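# Find leaked coffee packs and place them in tray

## Task

Five vacuum-sealed coffee packs stand on the table, and one or two of them have leaked. A leaked pack gives way when its two large flat faces are squeezed. Every soft pack must end up entirely inside a tray. Each intact pack must be upright at its original spot at the end. Nothing counts as done if it stays in place only because the robot is holding it.

## Robot and tools

ROBOT. Two arms, left_arm and right_arm. Each has six revolute joints and a parallel two-finger gripper. The arm bases sit at left_arm (+0.013, +0.322, 0) m, yawed about -10.6 degrees (quat_wxyz +0.996, 0, 0, -0.092), and right_arm (-0.030, -0.258, 0) m, almost unrotated. The mounting plates and the metal frame on the floor behind the arms are fixed obstacles.

FRAME. Every position in a result uses one scene frame. Its origin is on the table top midway between the arms. +z is up, +x points away from the robot across the table, and left_arm is on the +y side. The names left and right refer to the arms, not to sides of a picture.

STATE LINE. Each result gives, per arm, end_effector_position (metres) and end_effector_quat_wxyz. This point lies between the finger pads, roughly 1 cm behind the fingertips. The fingers point along the gripper's +z axis and close along its y axis. The printed position can be off, more so when the arm is stretched far.

execute_actions. Argument "actions" is a list with zero or one entry. Optional "pictures" (true/false) asks for camera images; an empty list always returns them.
- Look: {"actions": []} moves nothing and reports the state.
- Move: {"actions": [{"rows": [...], "steps": N}]}. N is 6 to 15 control steps of 1/30 s each (15 if omitted). "rows" holds 1 to 15 rows; row k is used on step k, and the final row is reused for any remaining steps.
- Each row is one flat list of exactly 14 numbers covering both arms, even when only one arm moves: left_arm waist, shoulder, elbow, wrist pitch, wrist yaw, wrist roll, opening; then the same seven for right_arm.
- Joint numbers are absolute target angles in radians, in the same convention as the Joint positions line, not offsets from the current angle. Stated ranges for each arm: waist -2.880 to 2.880, shoulder 0.000 to 3.142, elbow 0.000 to 3.019, wrist pitch -1.693 to 1.571, wrist yaw -1.571 to 1.571, wrist roll -2.094 to 2.094. A target more than 0.019 rad beyond a range end, and beyond the joint's last reported angle, makes the whole call refused, and nothing is sent. Real ends may differ by up to 0.019 rad; a joint asked past its real end is stopped there and the result prints "joint sent to its limit" (possibly about an earlier action). Absence of that line does not prove more travel is available.
- Opening is an absolute value from -1 (closed) to +1 (fully open, about 0.094 m between pads).
- Wait: {"actions": [{"steps": N}]} with N up to 300 sends nothing new; it returns once N steps have elapsed since the previous result, your reply time included.

MOTION LIMITS. Each step, the target sent to a joint is kept within a fixed distance of its measured angle: waist 0.264, shoulder 0.32, elbow 0.276, wrist pitch 0.33, wrist yaw 0.186, wrist roll 0.522 rad. If a step's targets would move a gripper more than 70 mm from where it is, they are all scaled back. Far goals therefore need several actions. Each result is captured 6 steps before its action ends; those last steps run while you compose the next reply. Arms keep heading for the last row sent until they settle or a step is HELD.

GRIPPING. grip_measured is the measured finger opening on the command scale; each gripper's reading may be off by about 1 mm. To hold something, command an opening below grip_measured: about 0.03 below holds firmly, a smaller gap holds more gently. Pads push about 50 to 62 N each at most, less on thin parts, with a brief spike on first contact. To judge softness, squeeze a pack gently across its big faces and compare how far the fingers close against the firm packs.

RESULT LINES. Joint positions and Joint velocities: per arm, six joints (rad, rad/s) then the pad gap (m, m/s). Joint torques: drive outputs in the same joint order, noisy and offset, nonzero even in free air. "joint command not followed": the clearance check altered or blocked some joint targets; the rest of the row still ran. HELD: on that step your row, fully or partly, was not sent. "too close": an arm (including its plate and its half of the frame) is near an obstacle or the other arm. MOTOR HOT appears from 85 C; at 100 C an OVER-TEMPERATURE FAULT makes that arm and its gripper go limp until cooled, so avoid holding loads longer than needed.

zoom_image. Arguments: "camera" (cam_head_left, cam_head_right, cam_high, cam_low, cam_left_wrist, cam_right_wrist) and "region" [x0, y0, x1, y1] in pixels of that camera's most recent image, origin top-left, at most 504 by 504. All images are 672x504. Calibration figures are approximate; wrist camera poses follow the arm's reported joints.

read_manual. Optional "section" (only "licences"); returns licence text, moves nothing.

finished_scene. Replying without any tool call ends everything.

AVOID. Knocking or placing anything off the table, letting the arms strike or press on each other, drops, slips, slams and hard pushes. Loose or held objects may occasionally get a brief external tug, so check that packs are stable before letting go and before finishing.

Each tool is called after "Call:" as name(argument=value, ...) on one line, values as JSON.

## Session

Call:
execute_actions(actions=[])

Scene clock: 0.00 s of 6600.00 s.
left_arm: end_effector_position=(+0.5289, +0.2265, +0.4814) grip_measured=+1.000 end_effector_quat_wxyz=(+0.701, +0.070, +0.708, -0.057) | right_arm: end_effector_position=(+0.4945, -0.2440, +0.4868) grip_measured=+1.000 end_effector_quat_wxyz=(+0.706, -0.007, +0.708, +0.019)
Joint positions: left_arm=[ 0.001  1.063  1.037  0.014 -0.004  0.017  0.094] | right_arm=[ 0.012  1.063  1.046  0.014 -0.015  0.017  0.094]
Joint velocities: left_arm=[-0.005 -0.015 -0.007  0.002 -0.051 -0.022  0.   ] | right_arm=[-0.015 -0.005 -0.017  0.012 -0.022  0.007  0.   ]
Joint torques (N m, as the arm reports them, + toward a larger angle): no reading

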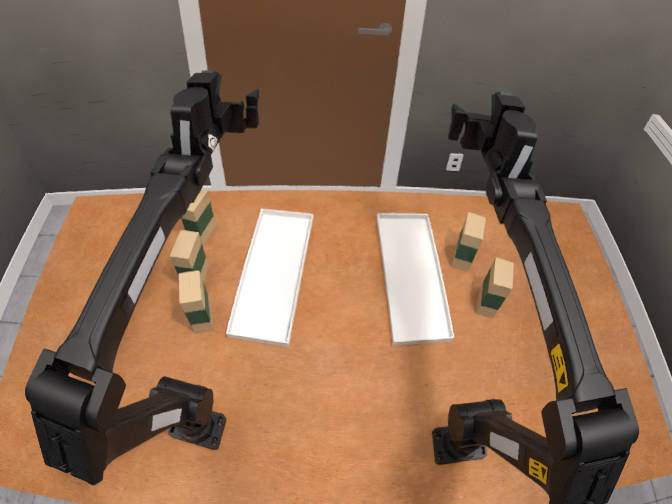

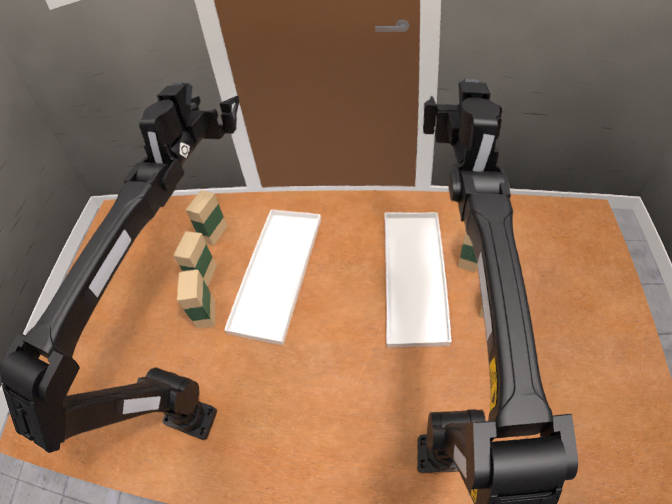

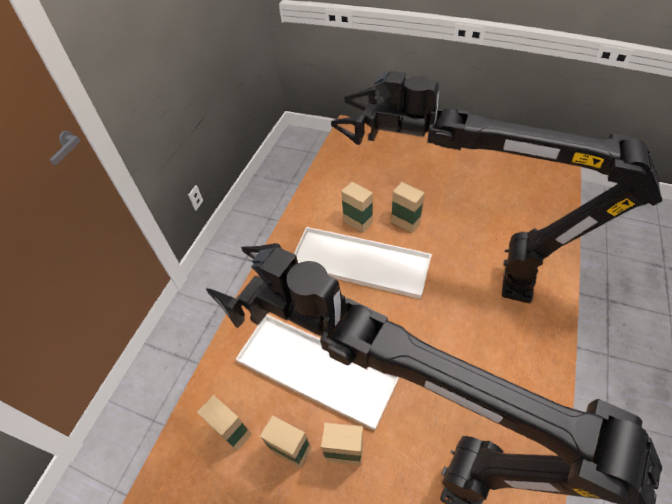

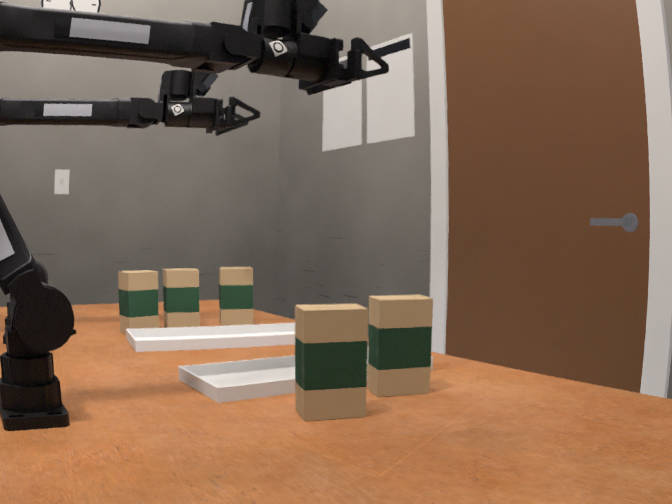

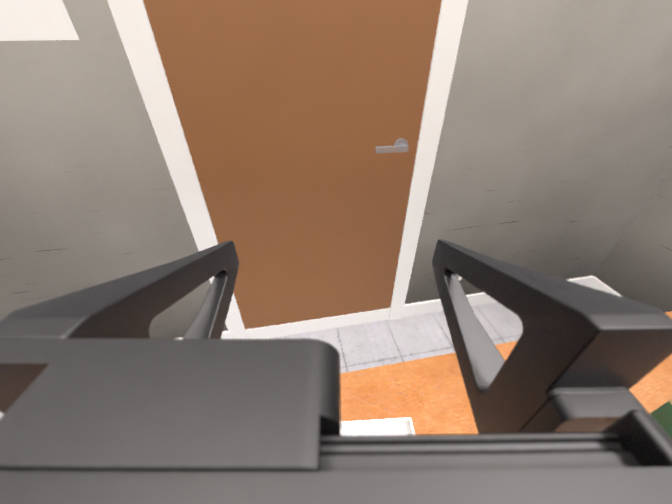

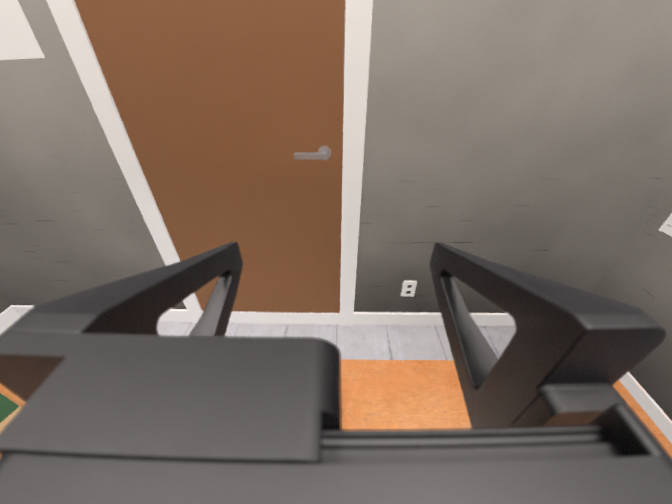

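Call:
zoom_image(camera="cam_head_right", region=[140, 170, 340, 360])

Call:
zoom_image(camera="cam_head_left", region=[360, 190, 560, 360])

Call:
zoom_image(camera="cam_high", region=[180, 370, 400, 500])

Call:
zoom_image(camera="cam_high", region=[290, 160, 450, 300])

Region (140, 170, 340, 360) of cam_head_right's 672x504 image, scaled by 2.520, with more detail than that image has; it fills the top 479 rows of this view, and the rest is white.

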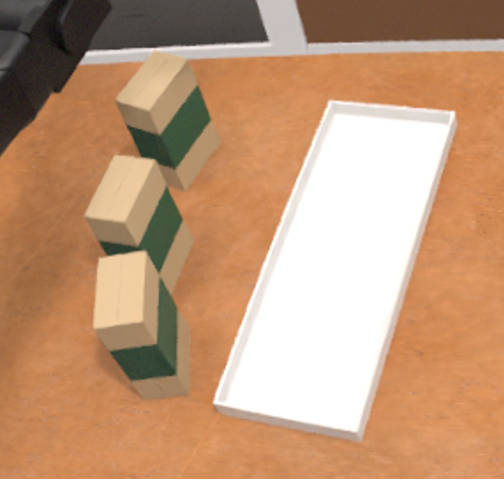

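Region (360, 190, 560, 360) of cam_head_left's 672x504 image, scaled by 2.520, with more detail than that image has; it fills the top 428 rows of this view, and the rest is white.

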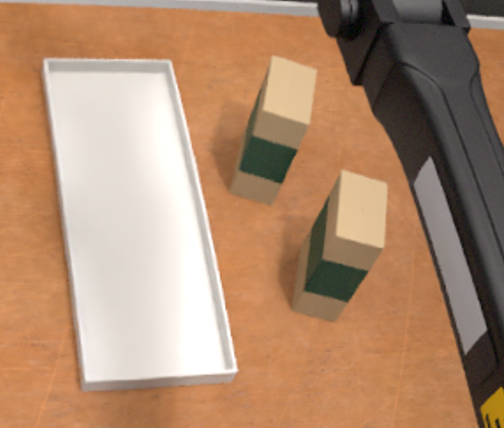

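Region (180, 370, 400, 500) of cam_high's 672x504 image, scaled by 2.291, with more detail than that image has; it fills the top 298 rows of this view, and the rest is white.

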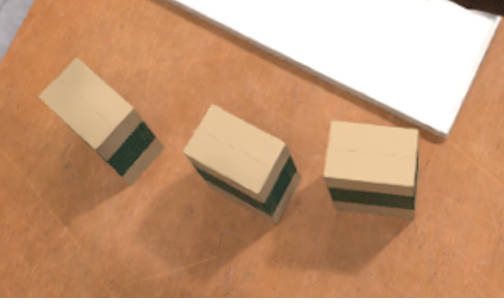

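Region (290, 160, 450, 300) of cam_high's 672x504 image, scaled by 3.150, with more detail than that image has; it fills the top 441 rows of this view, and the rest is white.

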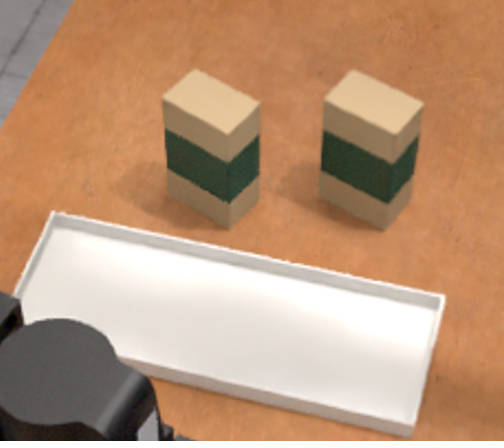

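Call:
execute_actions(actions=[{"rows":[[0.326,1.039,0.972,-1.504,0,-0.11,1,-0.312,1.331,1.203,-1.443,0,-0.04,1]],"steps":15}])

Call:
execute_actions(actions=[{"steps":30}], pictures=true)

Scene clock: 4.13 s of 6600.00 s.
left_arm: end_effector_position=(+0.4875, +0.3671, +0.3312) grip_measured=+1.000 end_effector_quat_wxyz=(+0.468, -0.068, +0.881, +0.009) | right_arm: end_effector_position=(+0.5094, -0.3777, +0.3501) grip_measured=+1.000 end_effector_quat_wxyz=(+0.507, +0.091, +0.856, -0.054)
Joint positions: left_arm=[ 0.28   1.049  0.988 -0.534 -0.    -0.058  0.094] | right_arm=[-0.23   1.225  1.117 -0.393 -0.006 -0.004  0.094]
Joint velocities: left_arm=[ 0.972  0.005 -0.105 -3.143 -0.051 -0.3    0.   ] | right_arm=[-0.991  0.845  0.374 -2.63  -0.022 -0.066  0.   ]
Joint torques (N m, as the arm reports them, + toward a larger angle): left_arm=[-0.19 -7.51  9.41  2.02  0.07 -0.18] | right_arm=[-0.05 -7.55 16.83  1.96  0.04 -0.22]
Steps of this call (steps 1 to 90: nothing new was sent; then 0.83 s passed at rest; steps 91 to 99: the first 9 steps of this action). Readings (joint positions):
91: left_arm=[0.008 1.062 1.035 -0.012 -0.000 0.011] | right_arm=[0.006 1.068 1.049 -0.005 -0.016 0.015]
92: left_arm=[0.025 1.056 1.033 -0.062 0.002 0.002] | right_arm=[-0.009 1.076 1.060 -0.043 -0.016 0.013]
94: left_arm=[0.088 1.050 1.018 -0.162 0.003 -0.014] | right_arm=[-0.063 1.108 1.079 -0.116 -0.015 0.009]
98: left_arm=[0.245 1.049 0.992 -0.435 0.002 -0.048] | right_arm=[-0.196 1.198 1.106 -0.314 -0.008 0.000]
99: the state above

Scene clock: 5.13 s of 6600.00 s.
left_arm: end_effector_position=(+0.2787, +0.3639, +0.2129) grip_measured=+1.000 end_effector_quat_wxyz=(-0.006, -0.127, +0.992, +0.001) | right_arm: end_effector_position=(+0.3180, -0.3688, +0.1959) grip_measured=+1.000 end_effector_quat_wxyz=(-0.026, +0.139, +0.990, +0.003)
Joint positions: left_arm=[ 0.341  1.048  0.959 -1.493 -0.002 -0.098  0.094] | right_arm=[-0.317  1.346  1.152 -1.429  0.002 -0.026  0.094]
Joint velocities: left_arm=[-0.005 -0.005  0.007  0.007 -0.066  0.022  0.   ] | right_arm=[ 0.005 -0.005  0.002 -0.007 -0.007  0.022  0.   ]
Joint torques (N m, as the arm reports them, + toward a larger angle): left_arm=[-0.99 -5.04 10.03 -0.43  0.11 -0.23] | right_arm=[  1.12 -11.71  15.15   0.21  -0.15  -0.23]
Kept back: nothing.
Steps of this call (steps 1 to 6: the last 6 steps of your previous action; steps 7 to 30: the robot went on to your last target). Readings (joint positions):
1: left_arm=[0.309 1.049 0.983 -0.640 -0.002 -0.067] | right_arm=[-0.262 1.254 1.131 -0.489 -0.003 -0.008]
2: left_arm=[0.329 1.049 0.978 -0.746 -0.003 -0.073] | right_arm=[-0.291 1.283 1.145 -0.592 -0.001 -0.011]
4: left_arm=[0.341 1.049 0.969 -0.959 -0.003 -0.083] | right_arm=[-0.329 1.326 1.152 -0.796 0.002 -0.016]
8: left_arm=[0.341 1.049 0.962 -1.369 -0.002 -0.092] | right_arm=[-0.333 1.352 1.152 -1.217 0.002 -0.021]
30: the state above
All arms were judged still, so your last target was given up. Only a new action makes them travel on or press farther. Fingers that are still opening or closing keep moving.
camera_calibration (this result's frames):
cam_left_wrist: T_world_to_cam=[[0.244469, -0.96965, -0.00378501, 0.286321], [-0.771709, -0.196924, 0.60472, 0.163367], [-0.587112, -0.144914, -0.796429, 0.509001], [0, 0, 0, 1]] pos_world=[0.354916, 0.383564, 0.307675]
cam_right_wrist: T_world_to_cam=[[-0.273256, -0.961923, 0.00591167, -0.273692], [-0.751869, 0.21741, 0.622435, 0.200999], [-0.60002, 0.165639, -0.782649, 0.532012], [0, 0, 0, 1]] pos_world=[0.395555, -0.395092, 0.292888]

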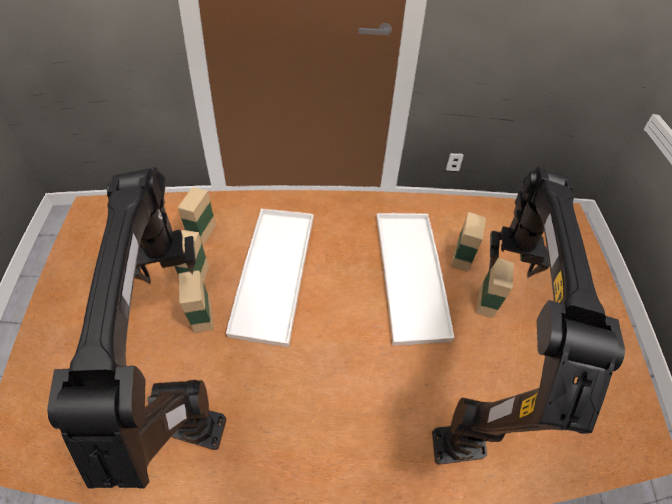

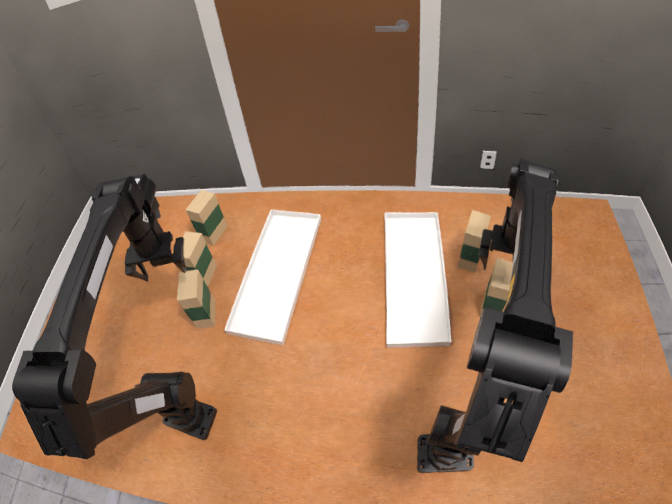

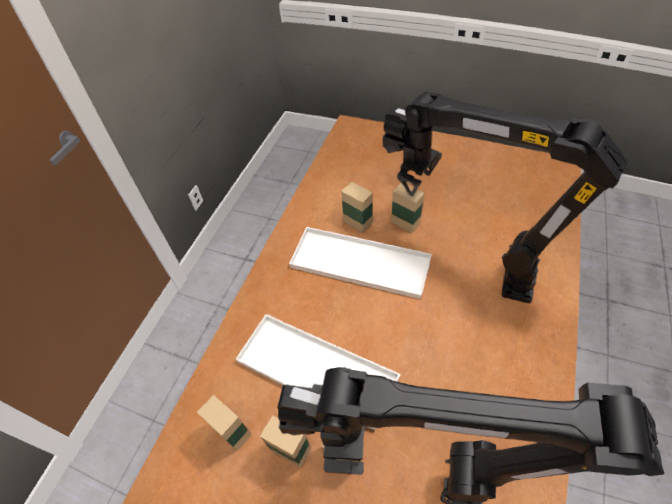

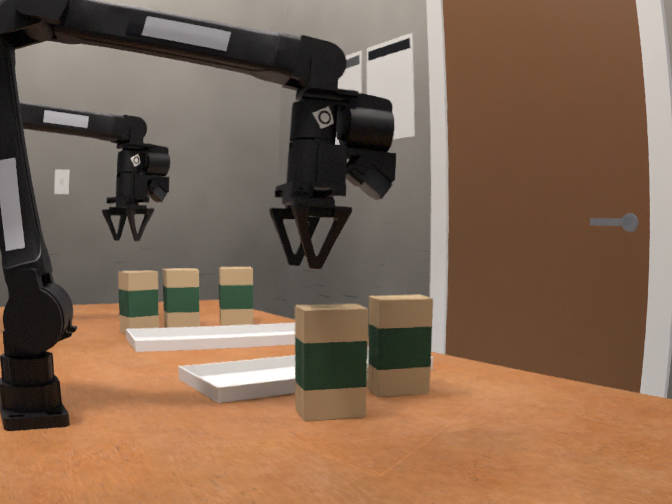

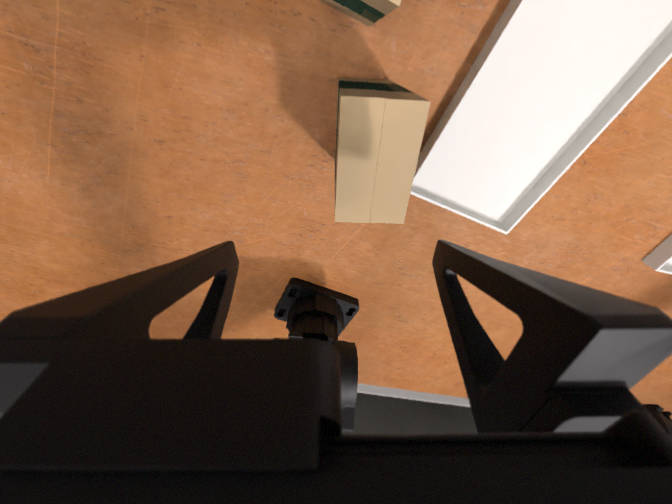

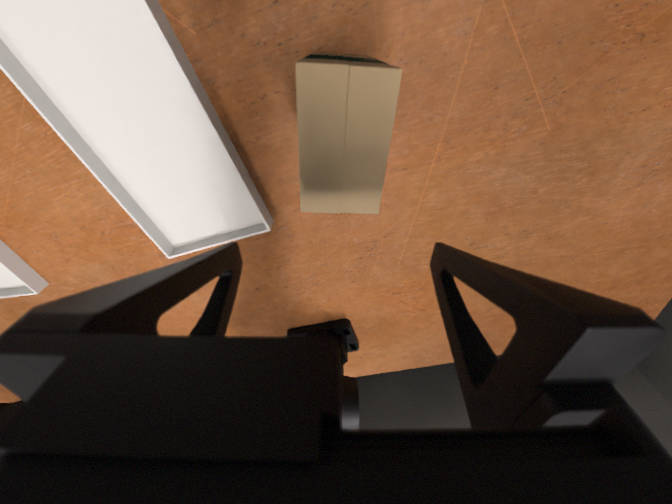

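Call:
execute_actions(actions=[{"rows":[[0.32,1.05,0.96,-1.47,0,-0.12,1,-0.32,1.345,1.2,-1.41,0,-0.02,1],[0.305,1.062,0.945,-1.44,0,-0.13,1,-0.325,1.357,1.2,-1.385,0,-0.015,1],[0.29,1.074,0.93,-1.41,0,-0.14,1,-0.33,1.37,1.2,-1.36,0,-0.01,1],[0.275,1.086,0.917,-1.38,0,-0.15,1,-0.335,1.38,1.2,-1.34,0,-0.005,1],[0.263,1.098,0.904,-1.35,0,-0.16,1,-0.34,1.392,1.2,-1.32,0,0,1],[0.252,1.108,0.893,-1.325,0,-0.17,1,-0.345,1.402,1.2,-1.30,0,0,1]],"steps":15}])

Call:
execute_actions(actions=[{"steps":12}], pictures=true)

Scene clock: 7.13 s of 6600.00 s.
left_arm: end_effector_position=(+0.3012, +0.3450, +0.1775) grip_measured=+1.000 end_effector_quat_wxyz=(+0.013, -0.111, +0.994, -0.000) | right_arm: end_effector_position=(+0.3424, -0.3839, +0.1884) grip_measured=+1.000 end_effector_quat_wxyz=(+0.018, +0.153, +0.988, -0.004)
Joint positions: left_arm=[ 0.265  1.094  0.896 -1.347 -0.001 -0.142  0.094] | right_arm=[-0.335  1.366  1.152 -1.321  0.002 -0.017  0.094]
Joint velocities: left_arm=[-0.19   0.288 -0.178  0.168 -0.022 -0.081  0.   ] | right_arm=[-0.103  0.171  0.007  0.115 -0.007  0.037  0.   ]
Joint torques (N m, as the arm reports them, + toward a larger angle): left_arm=[ 0.78 -5.66  9.68  0.77  0.08 -0.22] | right_arm=[ 0.27 -8.85 15.02  1.31 -0.14  0.05]
Steps of this call (steps 1 to 51: nothing new was sent; steps 52 to 60: the first 9 steps of this action). Readings (joint positions):
52: left_arm=[0.340 1.048 0.959 -1.492 -0.002 -0.100] | right_arm=[-0.317 1.346 1.152 -1.429 0.002 -0.027]
53: left_arm=[0.339 1.048 0.957 -1.483 -0.002 -0.103] | right_arm=[-0.317 1.346 1.152 -1.424 0.002 -0.027]
55: left_arm=[0.326 1.049 0.945 -1.443 -0.002 -0.113] | right_arm=[-0.318 1.346 1.152 -1.395 0.002 -0.025]
59: left_arm=[0.273 1.083 0.903 -1.355 -0.001 -0.138] | right_arm=[-0.331 1.360 1.152 -1.328 0.002 -0.019]
60: the state above

Scene clock: 7.53 s of 6600.00 s.
left_arm: end_effector_position=(+0.3011, +0.3434, +0.1690) grip_measured=+1.000 end_effector_quat_wxyz=(+0.004, -0.116, +0.993, +0.000) | right_arm: end_effector_position=(+0.3439, -0.3866, +0.1826) grip_measured=+1.000 end_effector_quat_wxyz=(+0.013, +0.157, +0.988, -0.003)
Joint positions: left_arm=[ 0.259  1.111  0.886 -1.337 -0.001 -0.157  0.094] | right_arm=[-0.34   1.382  1.152 -1.315  0.002 -0.014  0.094]
Joint velocities: left_arm=[-0.015  0.015 -0.002  0.002 -0.007  0.037  0.   ] | right_arm=[-0.005  0.005 -0.012  0.002 -0.022  0.007  0.   ]
Joint torques (N m, as the arm reports them, + toward a larger angle): left_arm=[-0.11 -5.27  9.55  0.85  0.04 -0.24] | right_arm=[ 0.11 -9.59 14.93  1.35 -0.15  0.06]
Kept back: nothing.
Steps of this call (steps 1 to 6: the last 6 steps of your previous action; steps 7 to 12: the robot went on to your last target). Readings (joint positions):
1: left_arm=[0.261 1.103 0.891 -1.343 -0.001 -0.145] | right_arm=[-0.337 1.371 1.152 -1.318 0.002 -0.017]
2: left_arm=[0.259 1.108 0.888 -1.341 -0.001 -0.147] | right_arm=[-0.339 1.376 1.152 -1.316 0.002 -0.016]
4: left_arm=[0.259 1.111 0.886 -1.339 -0.001 -0.151] | right_arm=[-0.340 1.381 1.152 -1.315 0.002 -0.015]
8: left_arm=[0.259 1.111 0.886 -1.337 -0.001 -0.155] | right_arm=[-0.340 1.382 1.152 -1.315 0.002 -0.014]
12: the state above
camera_calibration (this result's frames):
cam_left_wrist: T_world_to_cam=[[0.22263, -0.974903, -0.000338591, 0.268671], [-0.787828, -0.180114, 0.58897, 0.204881], [-0.57425, -0.130856, -0.808155, 0.477562], [0, 0, 0, 1]] pos_world=[0.375837, 0.361321, 0.265366]
cam_right_wrist: T_world_to_cam=[[-0.30772, -0.951445, 0.00786624, -0.268153], [-0.78732, 0.259263, 0.559384, 0.272434], [-0.534262, 0.16594, -0.828872, 0.526047], [0, 0, 0, 1]] pos_world=[0.413023, -0.413057, 0.28574]

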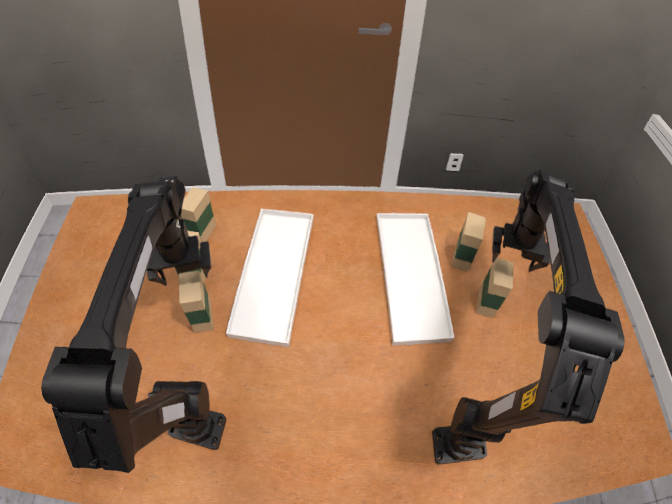

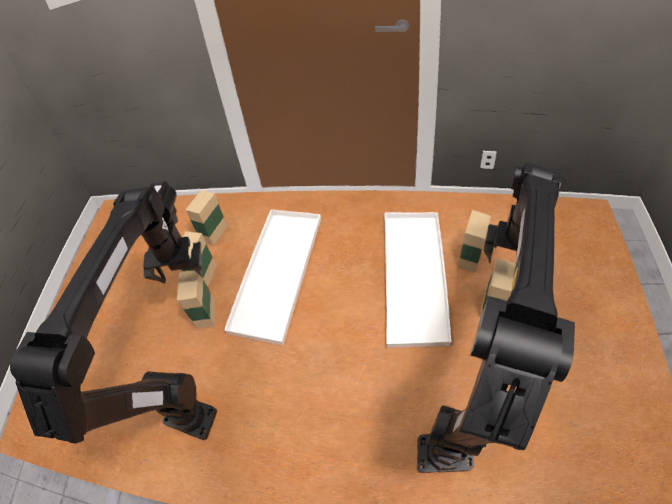

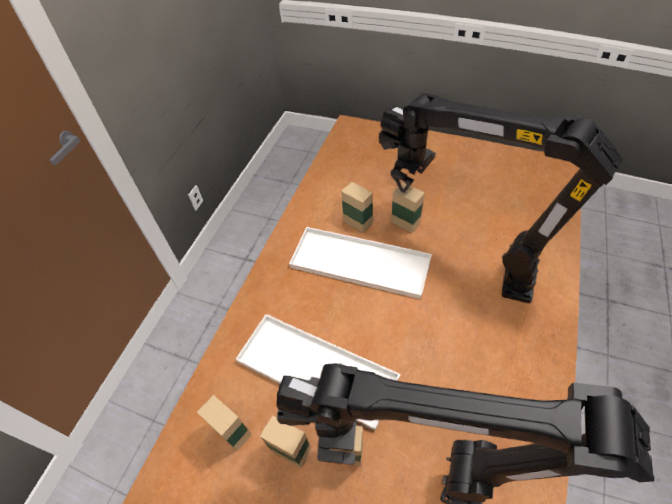

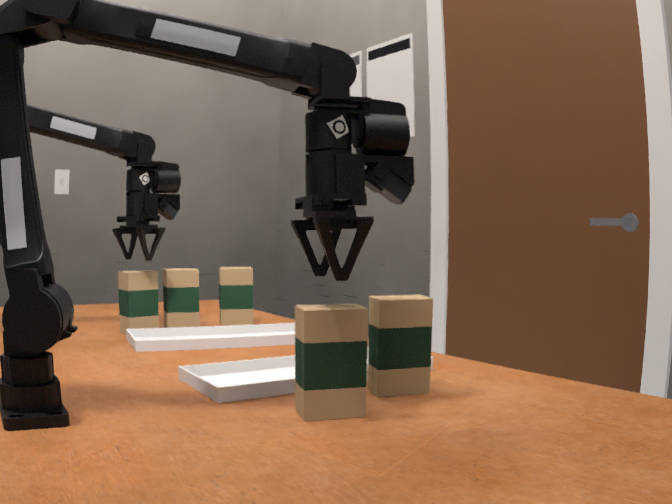

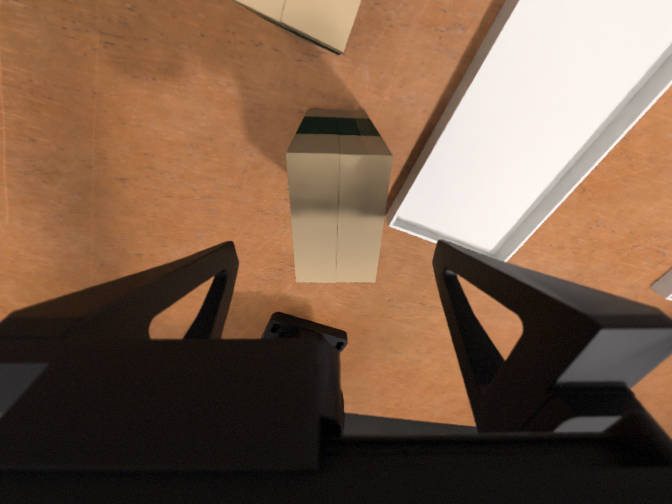

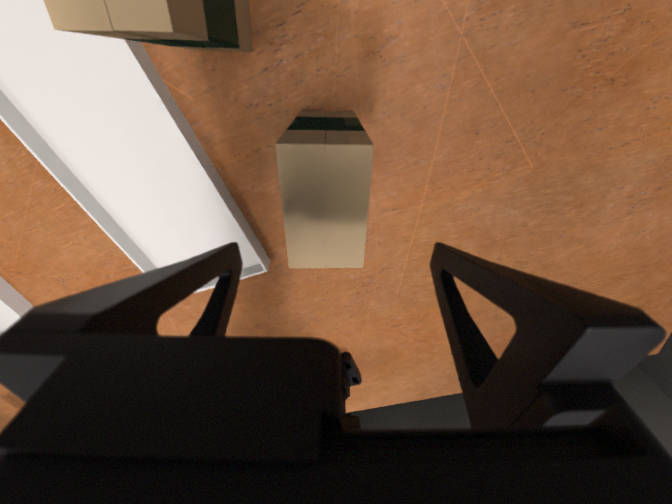

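Call:
execute_actions(actions=[{"rows":[[0.252,1.118,0.878,-1.30,0,-0.17,1,-0.33,1.412,1.15,-1.29,0,0.01,1],[0.252,1.126,0.863,-1.28,0,-0.17,1,-0.32,1.422,1.14,-1.275,0,0.015,1],[0.252,1.134,0.849,-1.26,0,-0.17,1,-0.317,1.432,1.13,-1.255,0,0.018,1],[0.252,1.142,0.835,-1.24,0,-0.17,1,-0.317,1.442,1.118,-1.235,0,0.018,1],[0.252,1.15,0.82,-1.215,0,-0.17,1,-0.317,1.452,1.105,-1.215,0,0.018,1],[0.252,1.158,0.806,-1.195,0,-0.17,1,-0.317,1.46,1.092,-1.195,0,0.018,1],[0.252,1.166,0.792,-1.17,0,-0.17,1,-0.317,1.468,1.08,-1.175,0,0.018,1],[0.252,1.174,0.778,-1.15,0,-0.17,1,-0.317,1.476,1.067,-1.155,0,0.018,1],[0.252,1.182,0.764,-1.13,0,-0.17,1,-0.317,1.484,1.054,-1.135,0,0.018,1],[0.252,1.19,0.75,-1.105,0,-0.17,1,-0.317,1.492,1.042,-1.11,0,0.018,1],[0.252,1.2,0.736,-1.085,0,-0.17,1,-0.317,1.5,1.03,-1.09,0,0.018,1]],"steps":15}])

Call:
execute_actions(actions=[{"steps":15}], pictures=true)

Scene clock: 9.23 s of 6600.00 s.
left_arm: end_effector_position=(+0.3068, +0.3439, +0.1258) grip_measured=+1.000 end_effector_quat_wxyz=(+0.017, -0.116, +0.993, -0.000) | right_arm: end_effector_position=(+0.3575, -0.3842, +0.1452) grip_measured=+1.000 end_effector_quat_wxyz=(+0.025, +0.156, +0.987, -0.005)
Joint positions: left_arm=[ 0.259  1.147  0.794 -1.183 -0.001 -0.158  0.094] | right_arm=[-0.323  1.425  1.093 -1.187  0.002  0.001  0.094]
Joint velocities: left_arm=[-0.005  0.317 -0.466  0.623 -0.037 -0.081  0.   ] | right_arm=[ 0.005  0.347 -0.427  0.608  0.081 -0.007  0.   ]
Joint torques (N m, as the arm reports them, + toward a larger angle): left_arm=[-0.2  -4.22  8.31  0.78  0.   -0.23] | right_arm=[ 0.87 -8.65  9.37  1.2  -0.15  0.07]
Steps of this call (steps 1 to 30: the robot went on to your last target; steps 31 to 42: nothing new was sent; steps 43 to 51: the first 9 steps of this action). Readings (joint positions):
43: left_arm=[0.259 1.111 0.885 -1.333 -0.001 -0.158] | right_arm=[-0.340 1.382 1.152 -1.314 0.002 -0.012]
44: left_arm=[0.259 1.111 0.882 -1.322 -0.001 -0.158] | right_arm=[-0.339 1.382 1.152 -1.309 0.002 -0.010]
46: left_arm=[0.259 1.113 0.866 -1.287 -0.001 -0.158] | right_arm=[-0.335 1.386 1.146 -1.284 0.002 -0.004]
50: left_arm=[0.259 1.137 0.810 -1.204 -0.001 -0.158] | right_arm=[-0.325 1.414 1.108 -1.207 0.002 0.001]
51: the state above

Scene clock: 9.73 s of 6600.00 s.
left_arm: end_effector_position=(+0.3001, +0.3434, +0.0877) grip_measured=+1.000 end_effector_quat_wxyz=(-0.000, -0.116, +0.993, +0.000) | right_arm: end_effector_position=(+0.3504, -0.3817, +0.0943) grip_measured=+1.000 end_effector_quat_wxyz=(-0.002, +0.158, +0.987, -0.001)
Joint positions: left_arm=[ 0.259  1.202  0.727 -1.097 -0.001 -0.158  0.094] | right_arm=[-0.323  1.495  1.024 -1.104  0.002  0.004  0.094]
Joint velocities: left_arm=[-0.005  0.005 -0.002 -0.012  0.007  0.081  0.   ] | right_arm=[-0.005 -0.015 -0.007  0.002  0.037 -0.051  0.   ]
Joint torques (N m, as the arm reports them, + toward a larger angle): left_arm=[-0.31 -5.88  9.27  0.74  0.03 -0.22] | right_arm=[  1.21 -11.68  10.51   1.35  -0.15   0.05]
Kept back: nothing.
Steps of this call (steps 1 to 6: the last 6 steps of your previous action; steps 7 to 15: the robot went on to your last target). Readings (joint positions):
1: left_arm=[0.259 1.159 0.778 -1.162 -0.001 -0.158] | right_arm=[-0.323 1.437 1.079 -1.167 0.002 0.002]
2: left_arm=[0.259 1.170 0.763 -1.140 -0.001 -0.158] | right_arm=[-0.323 1.450 1.063 -1.146 0.002 0.002]
4: left_arm=[0.259 1.190 0.739 -1.112 -0.001 -0.158] | right_arm=[-0.323 1.474 1.039 -1.119 0.002 0.003]
8: left_arm=[0.259 1.202 0.727 -1.101 -0.001 -0.158] | right_arm=[-0.323 1.495 1.024 -1.109 0.002 0.004]
15: the state above
camera_calibration (this result's frames):
cam_left_wrist: T_world_to_cam=[[0.223735, -0.974648, -0.00176215, 0.26849], [-0.781985, -0.180587, 0.596563, 0.249783], [-0.581758, -0.132094, -0.802564, 0.413456], [0, 0, 0, 1]] pos_world=[0.375787, 0.361406, 0.183287]
cam_right_wrist: T_world_to_cam=[[-0.308954, -0.951048, 0.00743318, -0.260191], [-0.770633, 0.25491, 0.584077, 0.315869], [-0.55738, 0.174725, -0.811664, 0.465315], [0, 0, 0, 1]] pos_world=[0.422389, -0.409274, 0.195122]

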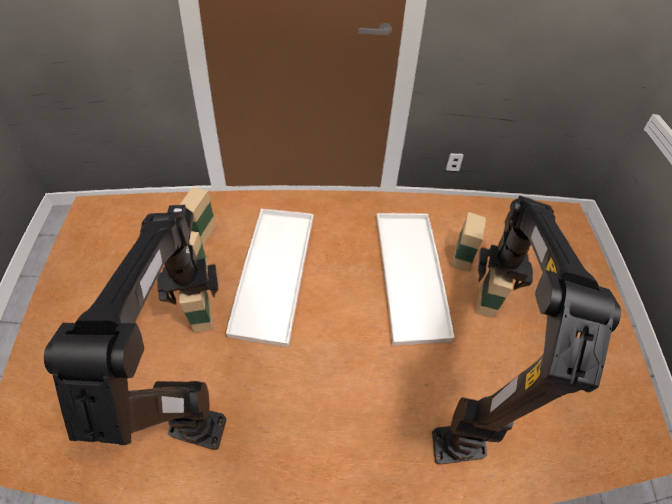

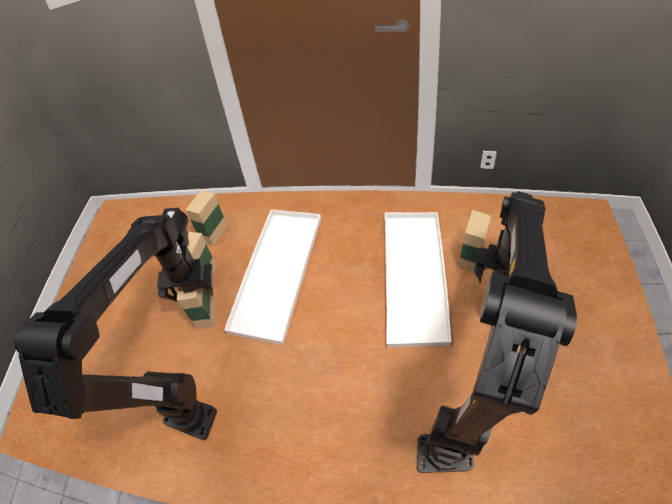

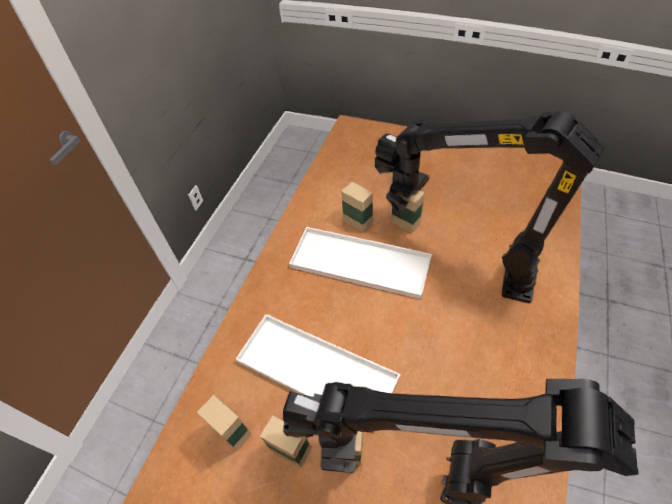

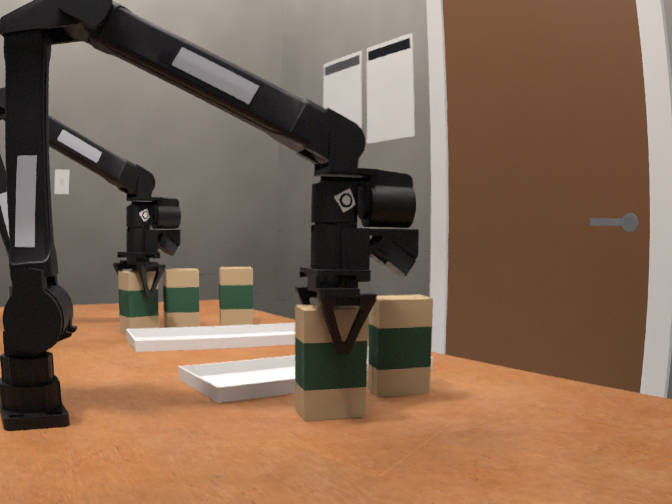

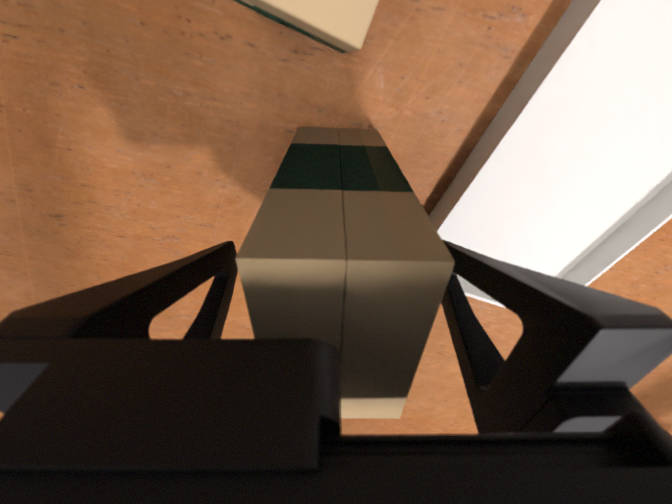

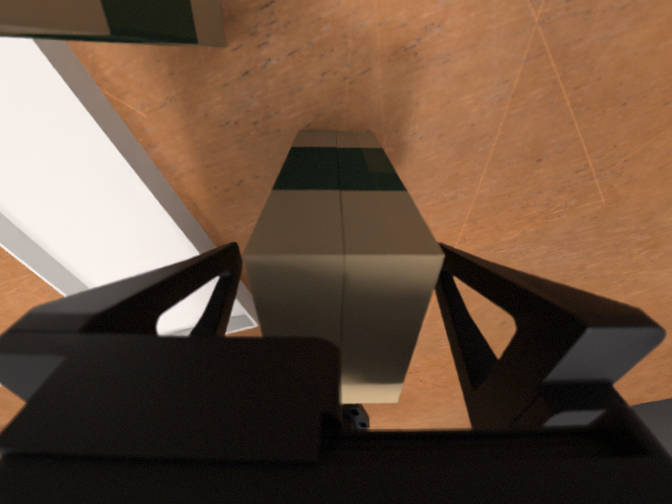

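Call:
execute_actions(actions=[{"rows":[[0.252,1.2,0.736,-1.085,0,-0.17,0.8,-0.317,1.5,1.03,-1.09,0,0.018,0.8],[0.252,1.2,0.736,-1.085,0,-0.17,0.6,-0.317,1.5,1.03,-1.09,0,0.018,0.6],[0.252,1.2,0.736,-1.085,0,-0.17,0.4,-0.317,1.5,1.03,-1.09,0,0.018,0.4],[0.252,1.2,0.736,-1.085,0,-0.17,0.3,-0.317,1.5,1.03,-1.09,0,0.018,0.3],[0.252,1.2,0.736,-1.085,0,-0.17,0.22,-0.317,1.5,1.03,-1.09,0,0.018,0.22],[0.252,1.2,0.736,-1.085,0,-0.17,0.19,-0.317,1.5,1.03,-1.09,0,0.018,0.19],[0.252,1.2,0.736,-1.085,0,-0.17,0.16,-0.317,1.5,1.03,-1.09,0,0.018,0.16],[0.252,1.2,0.736,-1.085,0,-0.17,0.14,-0.317,1.5,1.03,-1.09,0,0.018,0.14],[0.252,1.2,0.736,-1.085,0,-0.17,0.12,-0.317,1.5,1.03,-1.09,0,0.018,0.12],[0.252,1.2,0.736,-1.085,0,-0.17,0.10,-0.317,1.5,1.03,-1.09,0,0.018,0.10],[0.252,1.2,0.736,-1.085,0,-0.17,0.08,-0.317,1.5,1.03,-1.09,0,0.018,0.08],[0.252,1.2,0.736,-1.085,0,-0.17,0.06,-0.317,1.5,1.03,-1.09,0,0.018,0.06],[0.252,1.2,0.736,-1.085,0,-0.17,0.04,-0.317,1.5,1.03,-1.09,0,0.018,0.04],[0.252,1.2,0.736,-1.085,0,-0.17,0.02,-0.317,1.5,1.03,-1.09,0,0.018,0.02],[0.252,1.2,0.736,-1.085,0,-0.17,0.0,-0.317,1.5,1.03,-1.09,0,0.018,0.0]],"steps":15}])

Call:
execute_actions(actions=[{"steps":12}])

Scene clock: 10.50 s of 6600.00 s.
left_arm: end_effector_position=(+0.3002, +0.3431, +0.0877) grip_measured=+0.132 end_effector_quat_wxyz=(-0.001, -0.116, +0.993, -0.000) | right_arm: end_effector_position=(+0.3503, -0.3818, +0.0943) grip_measured=+0.132 end_effector_quat_wxyz=(-0.002, +0.158, +0.987, -0.001)
Joint positions: left_arm=[ 0.259  1.202  0.727 -1.097  0.001 -0.158  0.053] | right_arm=[-0.323  1.495  1.024 -1.104  0.002  0.005  0.053]
Joint velocities: left_arm=[-0.005  0.005 -0.002 -0.012  0.037  0.007 -0.022] | right_arm=[-0.015  0.005  0.007  0.007  0.051 -0.007 -0.02 ]
Joint torques (N m, as the arm reports them, + toward a larger angle): left_arm=[-0.3  -6.24  9.03  0.86 -0.05 -0.22] | right_arm=[  1.19 -11.76  10.5    1.36  -0.15   0.06]
Steps of this call (steps 1 to 14: the robot went on to your last target; steps 15 to 23: the first 9 steps of this action). Readings (joint positions):
15: left_arm=[0.259 1.202 0.727 -1.097 -0.001 -0.158] | right_arm=[-0.323 1.495 1.024 -1.104 0.002 0.004]
16: left_arm=[0.259 1.202 0.727 -1.097 -0.001 -0.158] | right_arm=[-0.323 1.495 1.024 -1.104 0.002 0.005]
18: left_arm=[0.259 1.202 0.727 -1.097 -0.001 -0.158] | right_arm=[-0.323 1.495 1.024 -1.104 0.002 0.005]
22: left_arm=[0.259 1.202 0.727 -1.097 -0.000 -0.158] | right_arm=[-0.323 1.495 1.024 -1.104 0.002 0.005]
23: the state above

Scene clock: 10.90 s of 6600.00 s.
left_arm: end_effector_position=(+0.3003, +0.3430, +0.0877) grip_measured=+0.064 end_effector_quat_wxyz=(-0.000, -0.116, +0.993, -0.001) | right_arm: end_effector_position=(+0.3504, -0.3818, +0.0943) grip_measured=+0.067 end_effector_quat_wxyz=(-0.002, +0.158, +0.987, -0.001)
Joint positions: left_arm=[ 0.259  1.202  0.727 -1.096  0.001 -0.158  0.05 ] | right_arm=[-0.323  1.495  1.024 -1.104  0.002  0.005  0.05 ]
Joint velocities: left_arm=[ 0.005  0.005  0.002 -0.007  0.007  0.007 -0.001] | right_arm=[-0.005  0.015 -0.022 -0.012 -0.066 -0.022  0.001]
Joint torques (N m, as the arm reports them, + toward a larger angle): left_arm=[ 0.05 -6.11  8.79  0.76 -0.08 -0.18] | right_arm=[  1.06 -11.73  10.44   1.32  -0.16   0.05]
Kept back: nothing.
Steps of this call (steps 1 to 6: the last 6 steps of your previous action; steps 7 to 12: the robot went on to your last target). Readings (joint positions):
1: left_arm=[0.259 1.202 0.727 -1.097 0.001 -0.158] | right_arm=[-0.323 1.495 1.024 -1.104 0.002 0.005]
2: left_arm=[0.259 1.202 0.727 -1.096 0.001 -0.158] | right_arm=[-0.323 1.495 1.024 -1.104 0.002 0.005]
4: left_arm=[0.259 1.202 0.727 -1.096 0.001 -0.158] | right_arm=[-0.323 1.495 1.024 -1.104 0.002 0.005]
8: left_arm=[0.259 1.202 0.727 -1.096 0.001 -0.158] | right_arm=[-0.323 1.495 1.024 -1.104 0.002 0.005]
12: the state above

Call:
execute_actions(actions=[{"rows":[[0.252,1.2,0.736,-1.085,0,-0.17,-0.05,-0.317,1.5,1.03,-1.09,0,0.018,-0.05]],"steps":15}])

Call:
execute_actions(actions=[{"rows":[[0.252,1.2,0.736,-1.085,0,-0.17,0.075,-0.317,1.5,1.03,-1.09,0,0.018,0.075]],"steps":15}])

Scene clock: 11.40 s of 6600.00 s.
left_arm: end_effector_position=(+0.3003, +0.3430, +0.0877) grip_measured=+0.064 end_effector_quat_wxyz=(-0.000, -0.116, +0.993, -0.001) | right_arm: end_effector_position=(+0.3504, -0.3818, +0.0943) grip_measured=+0.067 end_effector_quat_wxyz=(-0.002, +0.158, +0.987, -0.001)
Joint positions: left_arm=[ 0.259  1.202  0.727 -1.096  0.001 -0.158  0.05 ] | right_arm=[-0.323  1.495  1.024 -1.104  0.002  0.005  0.05 ]
Joint velocities: left_arm=[-0.005  0.005 -0.002 -0.002 -0.022 -0.007 -0.001] | right_arm=[ 0.005 -0.005  0.007 -0.017 -0.007 -0.007 -0.   ]
Joint torques (N m, as the arm reports them, + toward a larger angle): left_arm=[-0.17 -6.02  9.07  0.7  -0.07 -0.2 ] | right_arm=[  1.13 -11.74  10.43   1.31  -0.16   0.05]
Steps of this call (steps 1 to 6: the robot went on to your last target; steps 7 to 15: the first 9 steps of this action). Readings (joint positions):
7: left_arm=[0.259 1.202 0.727 -1.096 0.001 -0.158] | right_arm=[-0.323 1.495 1.024 -1.104 0.002 0.005]
8: left_arm=[0.259 1.202 0.727 -1.096 0.001 -0.158] | right_arm=[-0.323 1.495 1.024 -1.104 0.002 0.005]
10: left_arm=[0.259 1.202 0.727 -1.096 0.001 -0.158] | right_arm=[-0.323 1.495 1.024 -1.104 0.002 0.005]
14: left_arm=[0.259 1.202 0.727 -1.096 0.001 -0.158] | right_arm=[-0.323 1.495 1.024 -1.104 0.002 0.005]
15: the state above

Scene clock: 11.90 s of 6600.00 s.
left_arm: end_effector_position=(+0.3003, +0.3430, +0.0877) grip_measured=+0.082 end_effector_quat_wxyz=(-0.000, -0.117, +0.993, -0.001) | right_arm: end_effector_position=(+0.3504, -0.3818, +0.0943) grip_measured=+0.082 end_effector_quat_wxyz=(-0.002, +0.158, +0.987, -0.001)
Joint positions: left_arm=[ 0.259  1.202  0.727 -1.096  0.001 -0.159  0.051] | right_arm=[-0.323  1.495  1.024 -1.104  0.002  0.005  0.051]
Joint velocities: left_arm=[-0.005 -0.015 -0.012 -0.002 -0.051 -0.037 -0.001] | right_arm=[ 0.005 -0.024 -0.007 -0.007 -0.007 -0.007 -0.   ]
Joint torques (N m, as the arm reports them, + toward a larger angle): left_arm=[-0.32 -6.48  8.87  0.82 -0.1  -0.21] | right_arm=[  1.08 -11.73  10.44   1.31  -0.16   0.05]
Steps of this call (steps 1 to 6: the last 6 steps of your previous action; steps 7 to 15: the first 9 steps of this action). Readings (joint positions):
7: left_arm=[0.259 1.202 0.727 -1.096 0.001 -0.158] | right_arm=[-0.323 1.495 1.024 -1.104 0.002 0.005]
8: left_arm=[0.259 1.202 0.727 -1.096 0.001 -0.159] | right_arm=[-0.323 1.495 1.024 -1.104 0.002 0.005]
10: left_arm=[0.259 1.202 0.727 -1.096 0.001 -0.159] | right_arm=[-0.323 1.495 1.024 -1.104 0.002 0.005]
14: left_arm=[0.259 1.202 0.727 -1.096 0.001 -0.159] | right_arm=[-0.323 1.495 1.024 -1.104 0.002 0.005]
15: the state above

Call:
execute_actions(actions=[{"rows":[[0.252,1.2,0.75,-1.09,0,-0.17,0.4,-0.317,1.495,1.05,-1.1,0,0.018,0.4],[0.252,1.2,0.76,-1.1,0,-0.17,0.8,-0.317,1.49,1.065,-1.11,0,0.018,0.8],[0.252,1.19,0.775,-1.12,0,-0.17,1,-0.317,1.48,1.08,-1.125,0,0.018,1],[0.252,1.178,0.795,-1.15,0,-0.17,1,-0.317,1.47,1.097,-1.15,0,0.018,1],[0.252,1.166,0.815,-1.18,0,-0.17,1,-0.317,1.46,1.114,-1.175,0,0.018,1],[0.252,1.154,0.835,-1.21,0,-0.17,1,-0.317,1.45,1.13,-1.2,0,0.018,1],[0.252,1.142,0.855,-1.24,0,-0.17,1,-0.317,1.44,1.147,-1.225,0,0.018,1],[0.252,1.13,0.875,-1.27,0,-0.17,1,-0.317,1.43,1.164,-1.25,0,0.018,1],[0.252,1.118,0.895,-1.3,0,-0.17,1,-0.317,1.42,1.18,-1.275,0,0.018,1],[0.252,1.106,0.915,-1.33,0,-0.17,1,-0.317,1.41,1.197,-1.3,0,0.018,1],[0.252,1.094,0.935,-1.36,0,-0.17,1,-0.317,1.4,1.214,-1.325,0,0.018,1],[0.252,1.082,0.955,-1.39,0,-0.17,1,-0.317,1.39,1.23,-1.35,0,0.018,1],[0.252,1.07,0.975,-1.42,0,-0.17,1,-0.317,1.38,1.247,-1.375,0,0.018,1],[0.252,1.06,0.99,-1.45,0,-0.17,1,-0.317,1.37,1.26,-1.4,0,0.018,1]],"steps":15}])

Call:
execute_actions(actions=[{"steps":10}])

Scene clock: 13.30 s of 6600.00 s.
left_arm: end_effector_position=(+0.2939, +0.3426, +0.1189) grip_measured=+1.000 end_effector_quat_wxyz=(-0.021, -0.117, +0.993, +0.000) | right_arm: end_effector_position=(+0.3476, -0.3809, +0.1197) grip_measured=+1.000 end_effector_quat_wxyz=(-0.021, +0.158, +0.987, +0.002)
Joint positions: left_arm=[ 0.259  1.172  0.793 -1.233  0.001 -0.159  0.094] | right_arm=[-0.323  1.482  1.083 -1.214  0.002  0.005  0.094]
Joint velocities: left_arm=[-0.015 -0.366  0.598 -0.862 -0.051 -0.007  0.   ] | right_arm=[ 0.005 -0.239  0.486 -0.696 -0.051 -0.095  0.   ]
Joint torques (N m, as the arm reports them, + toward a larger angle): left_arm=[ 0.03 -8.82 13.77  0.02 -0.07 -0.2 ] | right_arm=[  1.14 -15.91  15.89   0.47  -0.17   0.04]
Steps of this call (steps 1 to 6: the last 6 steps of your previous action; steps 7 to 15: the robot went on to your last target; steps 16 to 33: nothing new was sent; steps 34 to 42: the first 9 steps of this action). Readings (joint positions):
34: left_arm=[0.259 1.202 0.727 -1.096 0.001 -0.159] | right_arm=[-0.323 1.495 1.024 -1.104 0.002 0.005]
35: left_arm=[0.259 1.202 0.727 -1.096 0.001 -0.159] | right_arm=[-0.323 1.495 1.024 -1.104 0.002 0.005]
37: left_arm=[0.259 1.202 0.729 -1.108 0.001 -0.159] | right_arm=[-0.323 1.495 1.026 -1.112 0.002 0.005]
41: left_arm=[0.259 1.183 0.773 -1.205 0.001 -0.159] | right_arm=[-0.323 1.488 1.067 -1.191 0.002 0.005]
42: the state above

Scene clock: 13.63 s of 6600.00 s.
left_arm: end_effector_position=(+0.2968, +0.3428, +0.2155) grip_measured=+1.000 end_effector_quat_wxyz=(+0.027, -0.117, +0.993, -0.002) | right_arm: end_effector_position=(+0.3519, -0.3823, +0.2200) grip_measured=+1.000 end_effector_quat_wxyz=(+0.029, +0.158, +0.987, -0.006)
Joint positions: left_arm=[ 0.259  1.045  0.963 -1.434  0.001 -0.159  0.094] | right_arm=[-0.323  1.359  1.229 -1.381  0.002  0.005  0.094]
Joint velocities: left_arm=[-0.005 -0.073 -0.002 -0.1    0.051 -0.051  0.   ] | right_arm=[-0.005 -0.23   0.051 -0.056 -0.051 -0.007  0.   ]
Joint torques (N m, as the arm reports them, + toward a larger angle): left_arm=[-0.01 -3.75 11.37  0.06 -0.05 -0.19] | right_arm=[ 1.1  -9.26 13.43  0.37 -0.15  0.04]
Kept back: nothing.
Steps of this call (steps 1 to 6: the last 6 steps of your previous action; steps 7 to 10: the robot went on to your last target). Readings (joint positions):
1: left_arm=[0.259 1.158 0.815 -1.262 0.001 -0.159] | right_arm=[-0.323 1.474 1.101 -1.238 0.002 0.005]
2: left_arm=[0.259 1.144 0.838 -1.291 0.001 -0.159] | right_arm=[-0.323 1.463 1.119 -1.262 0.002 0.005]
4: left_arm=[0.259 1.113 0.888 -1.349 0.001 -0.159] | right_arm=[-0.323 1.437 1.159 -1.311 0.002 0.005]
8: left_arm=[0.259 1.057 0.957 -1.425 0.001 -0.159] | right_arm=[-0.323 1.379 1.219 -1.375 0.002 0.005]
10: the state above


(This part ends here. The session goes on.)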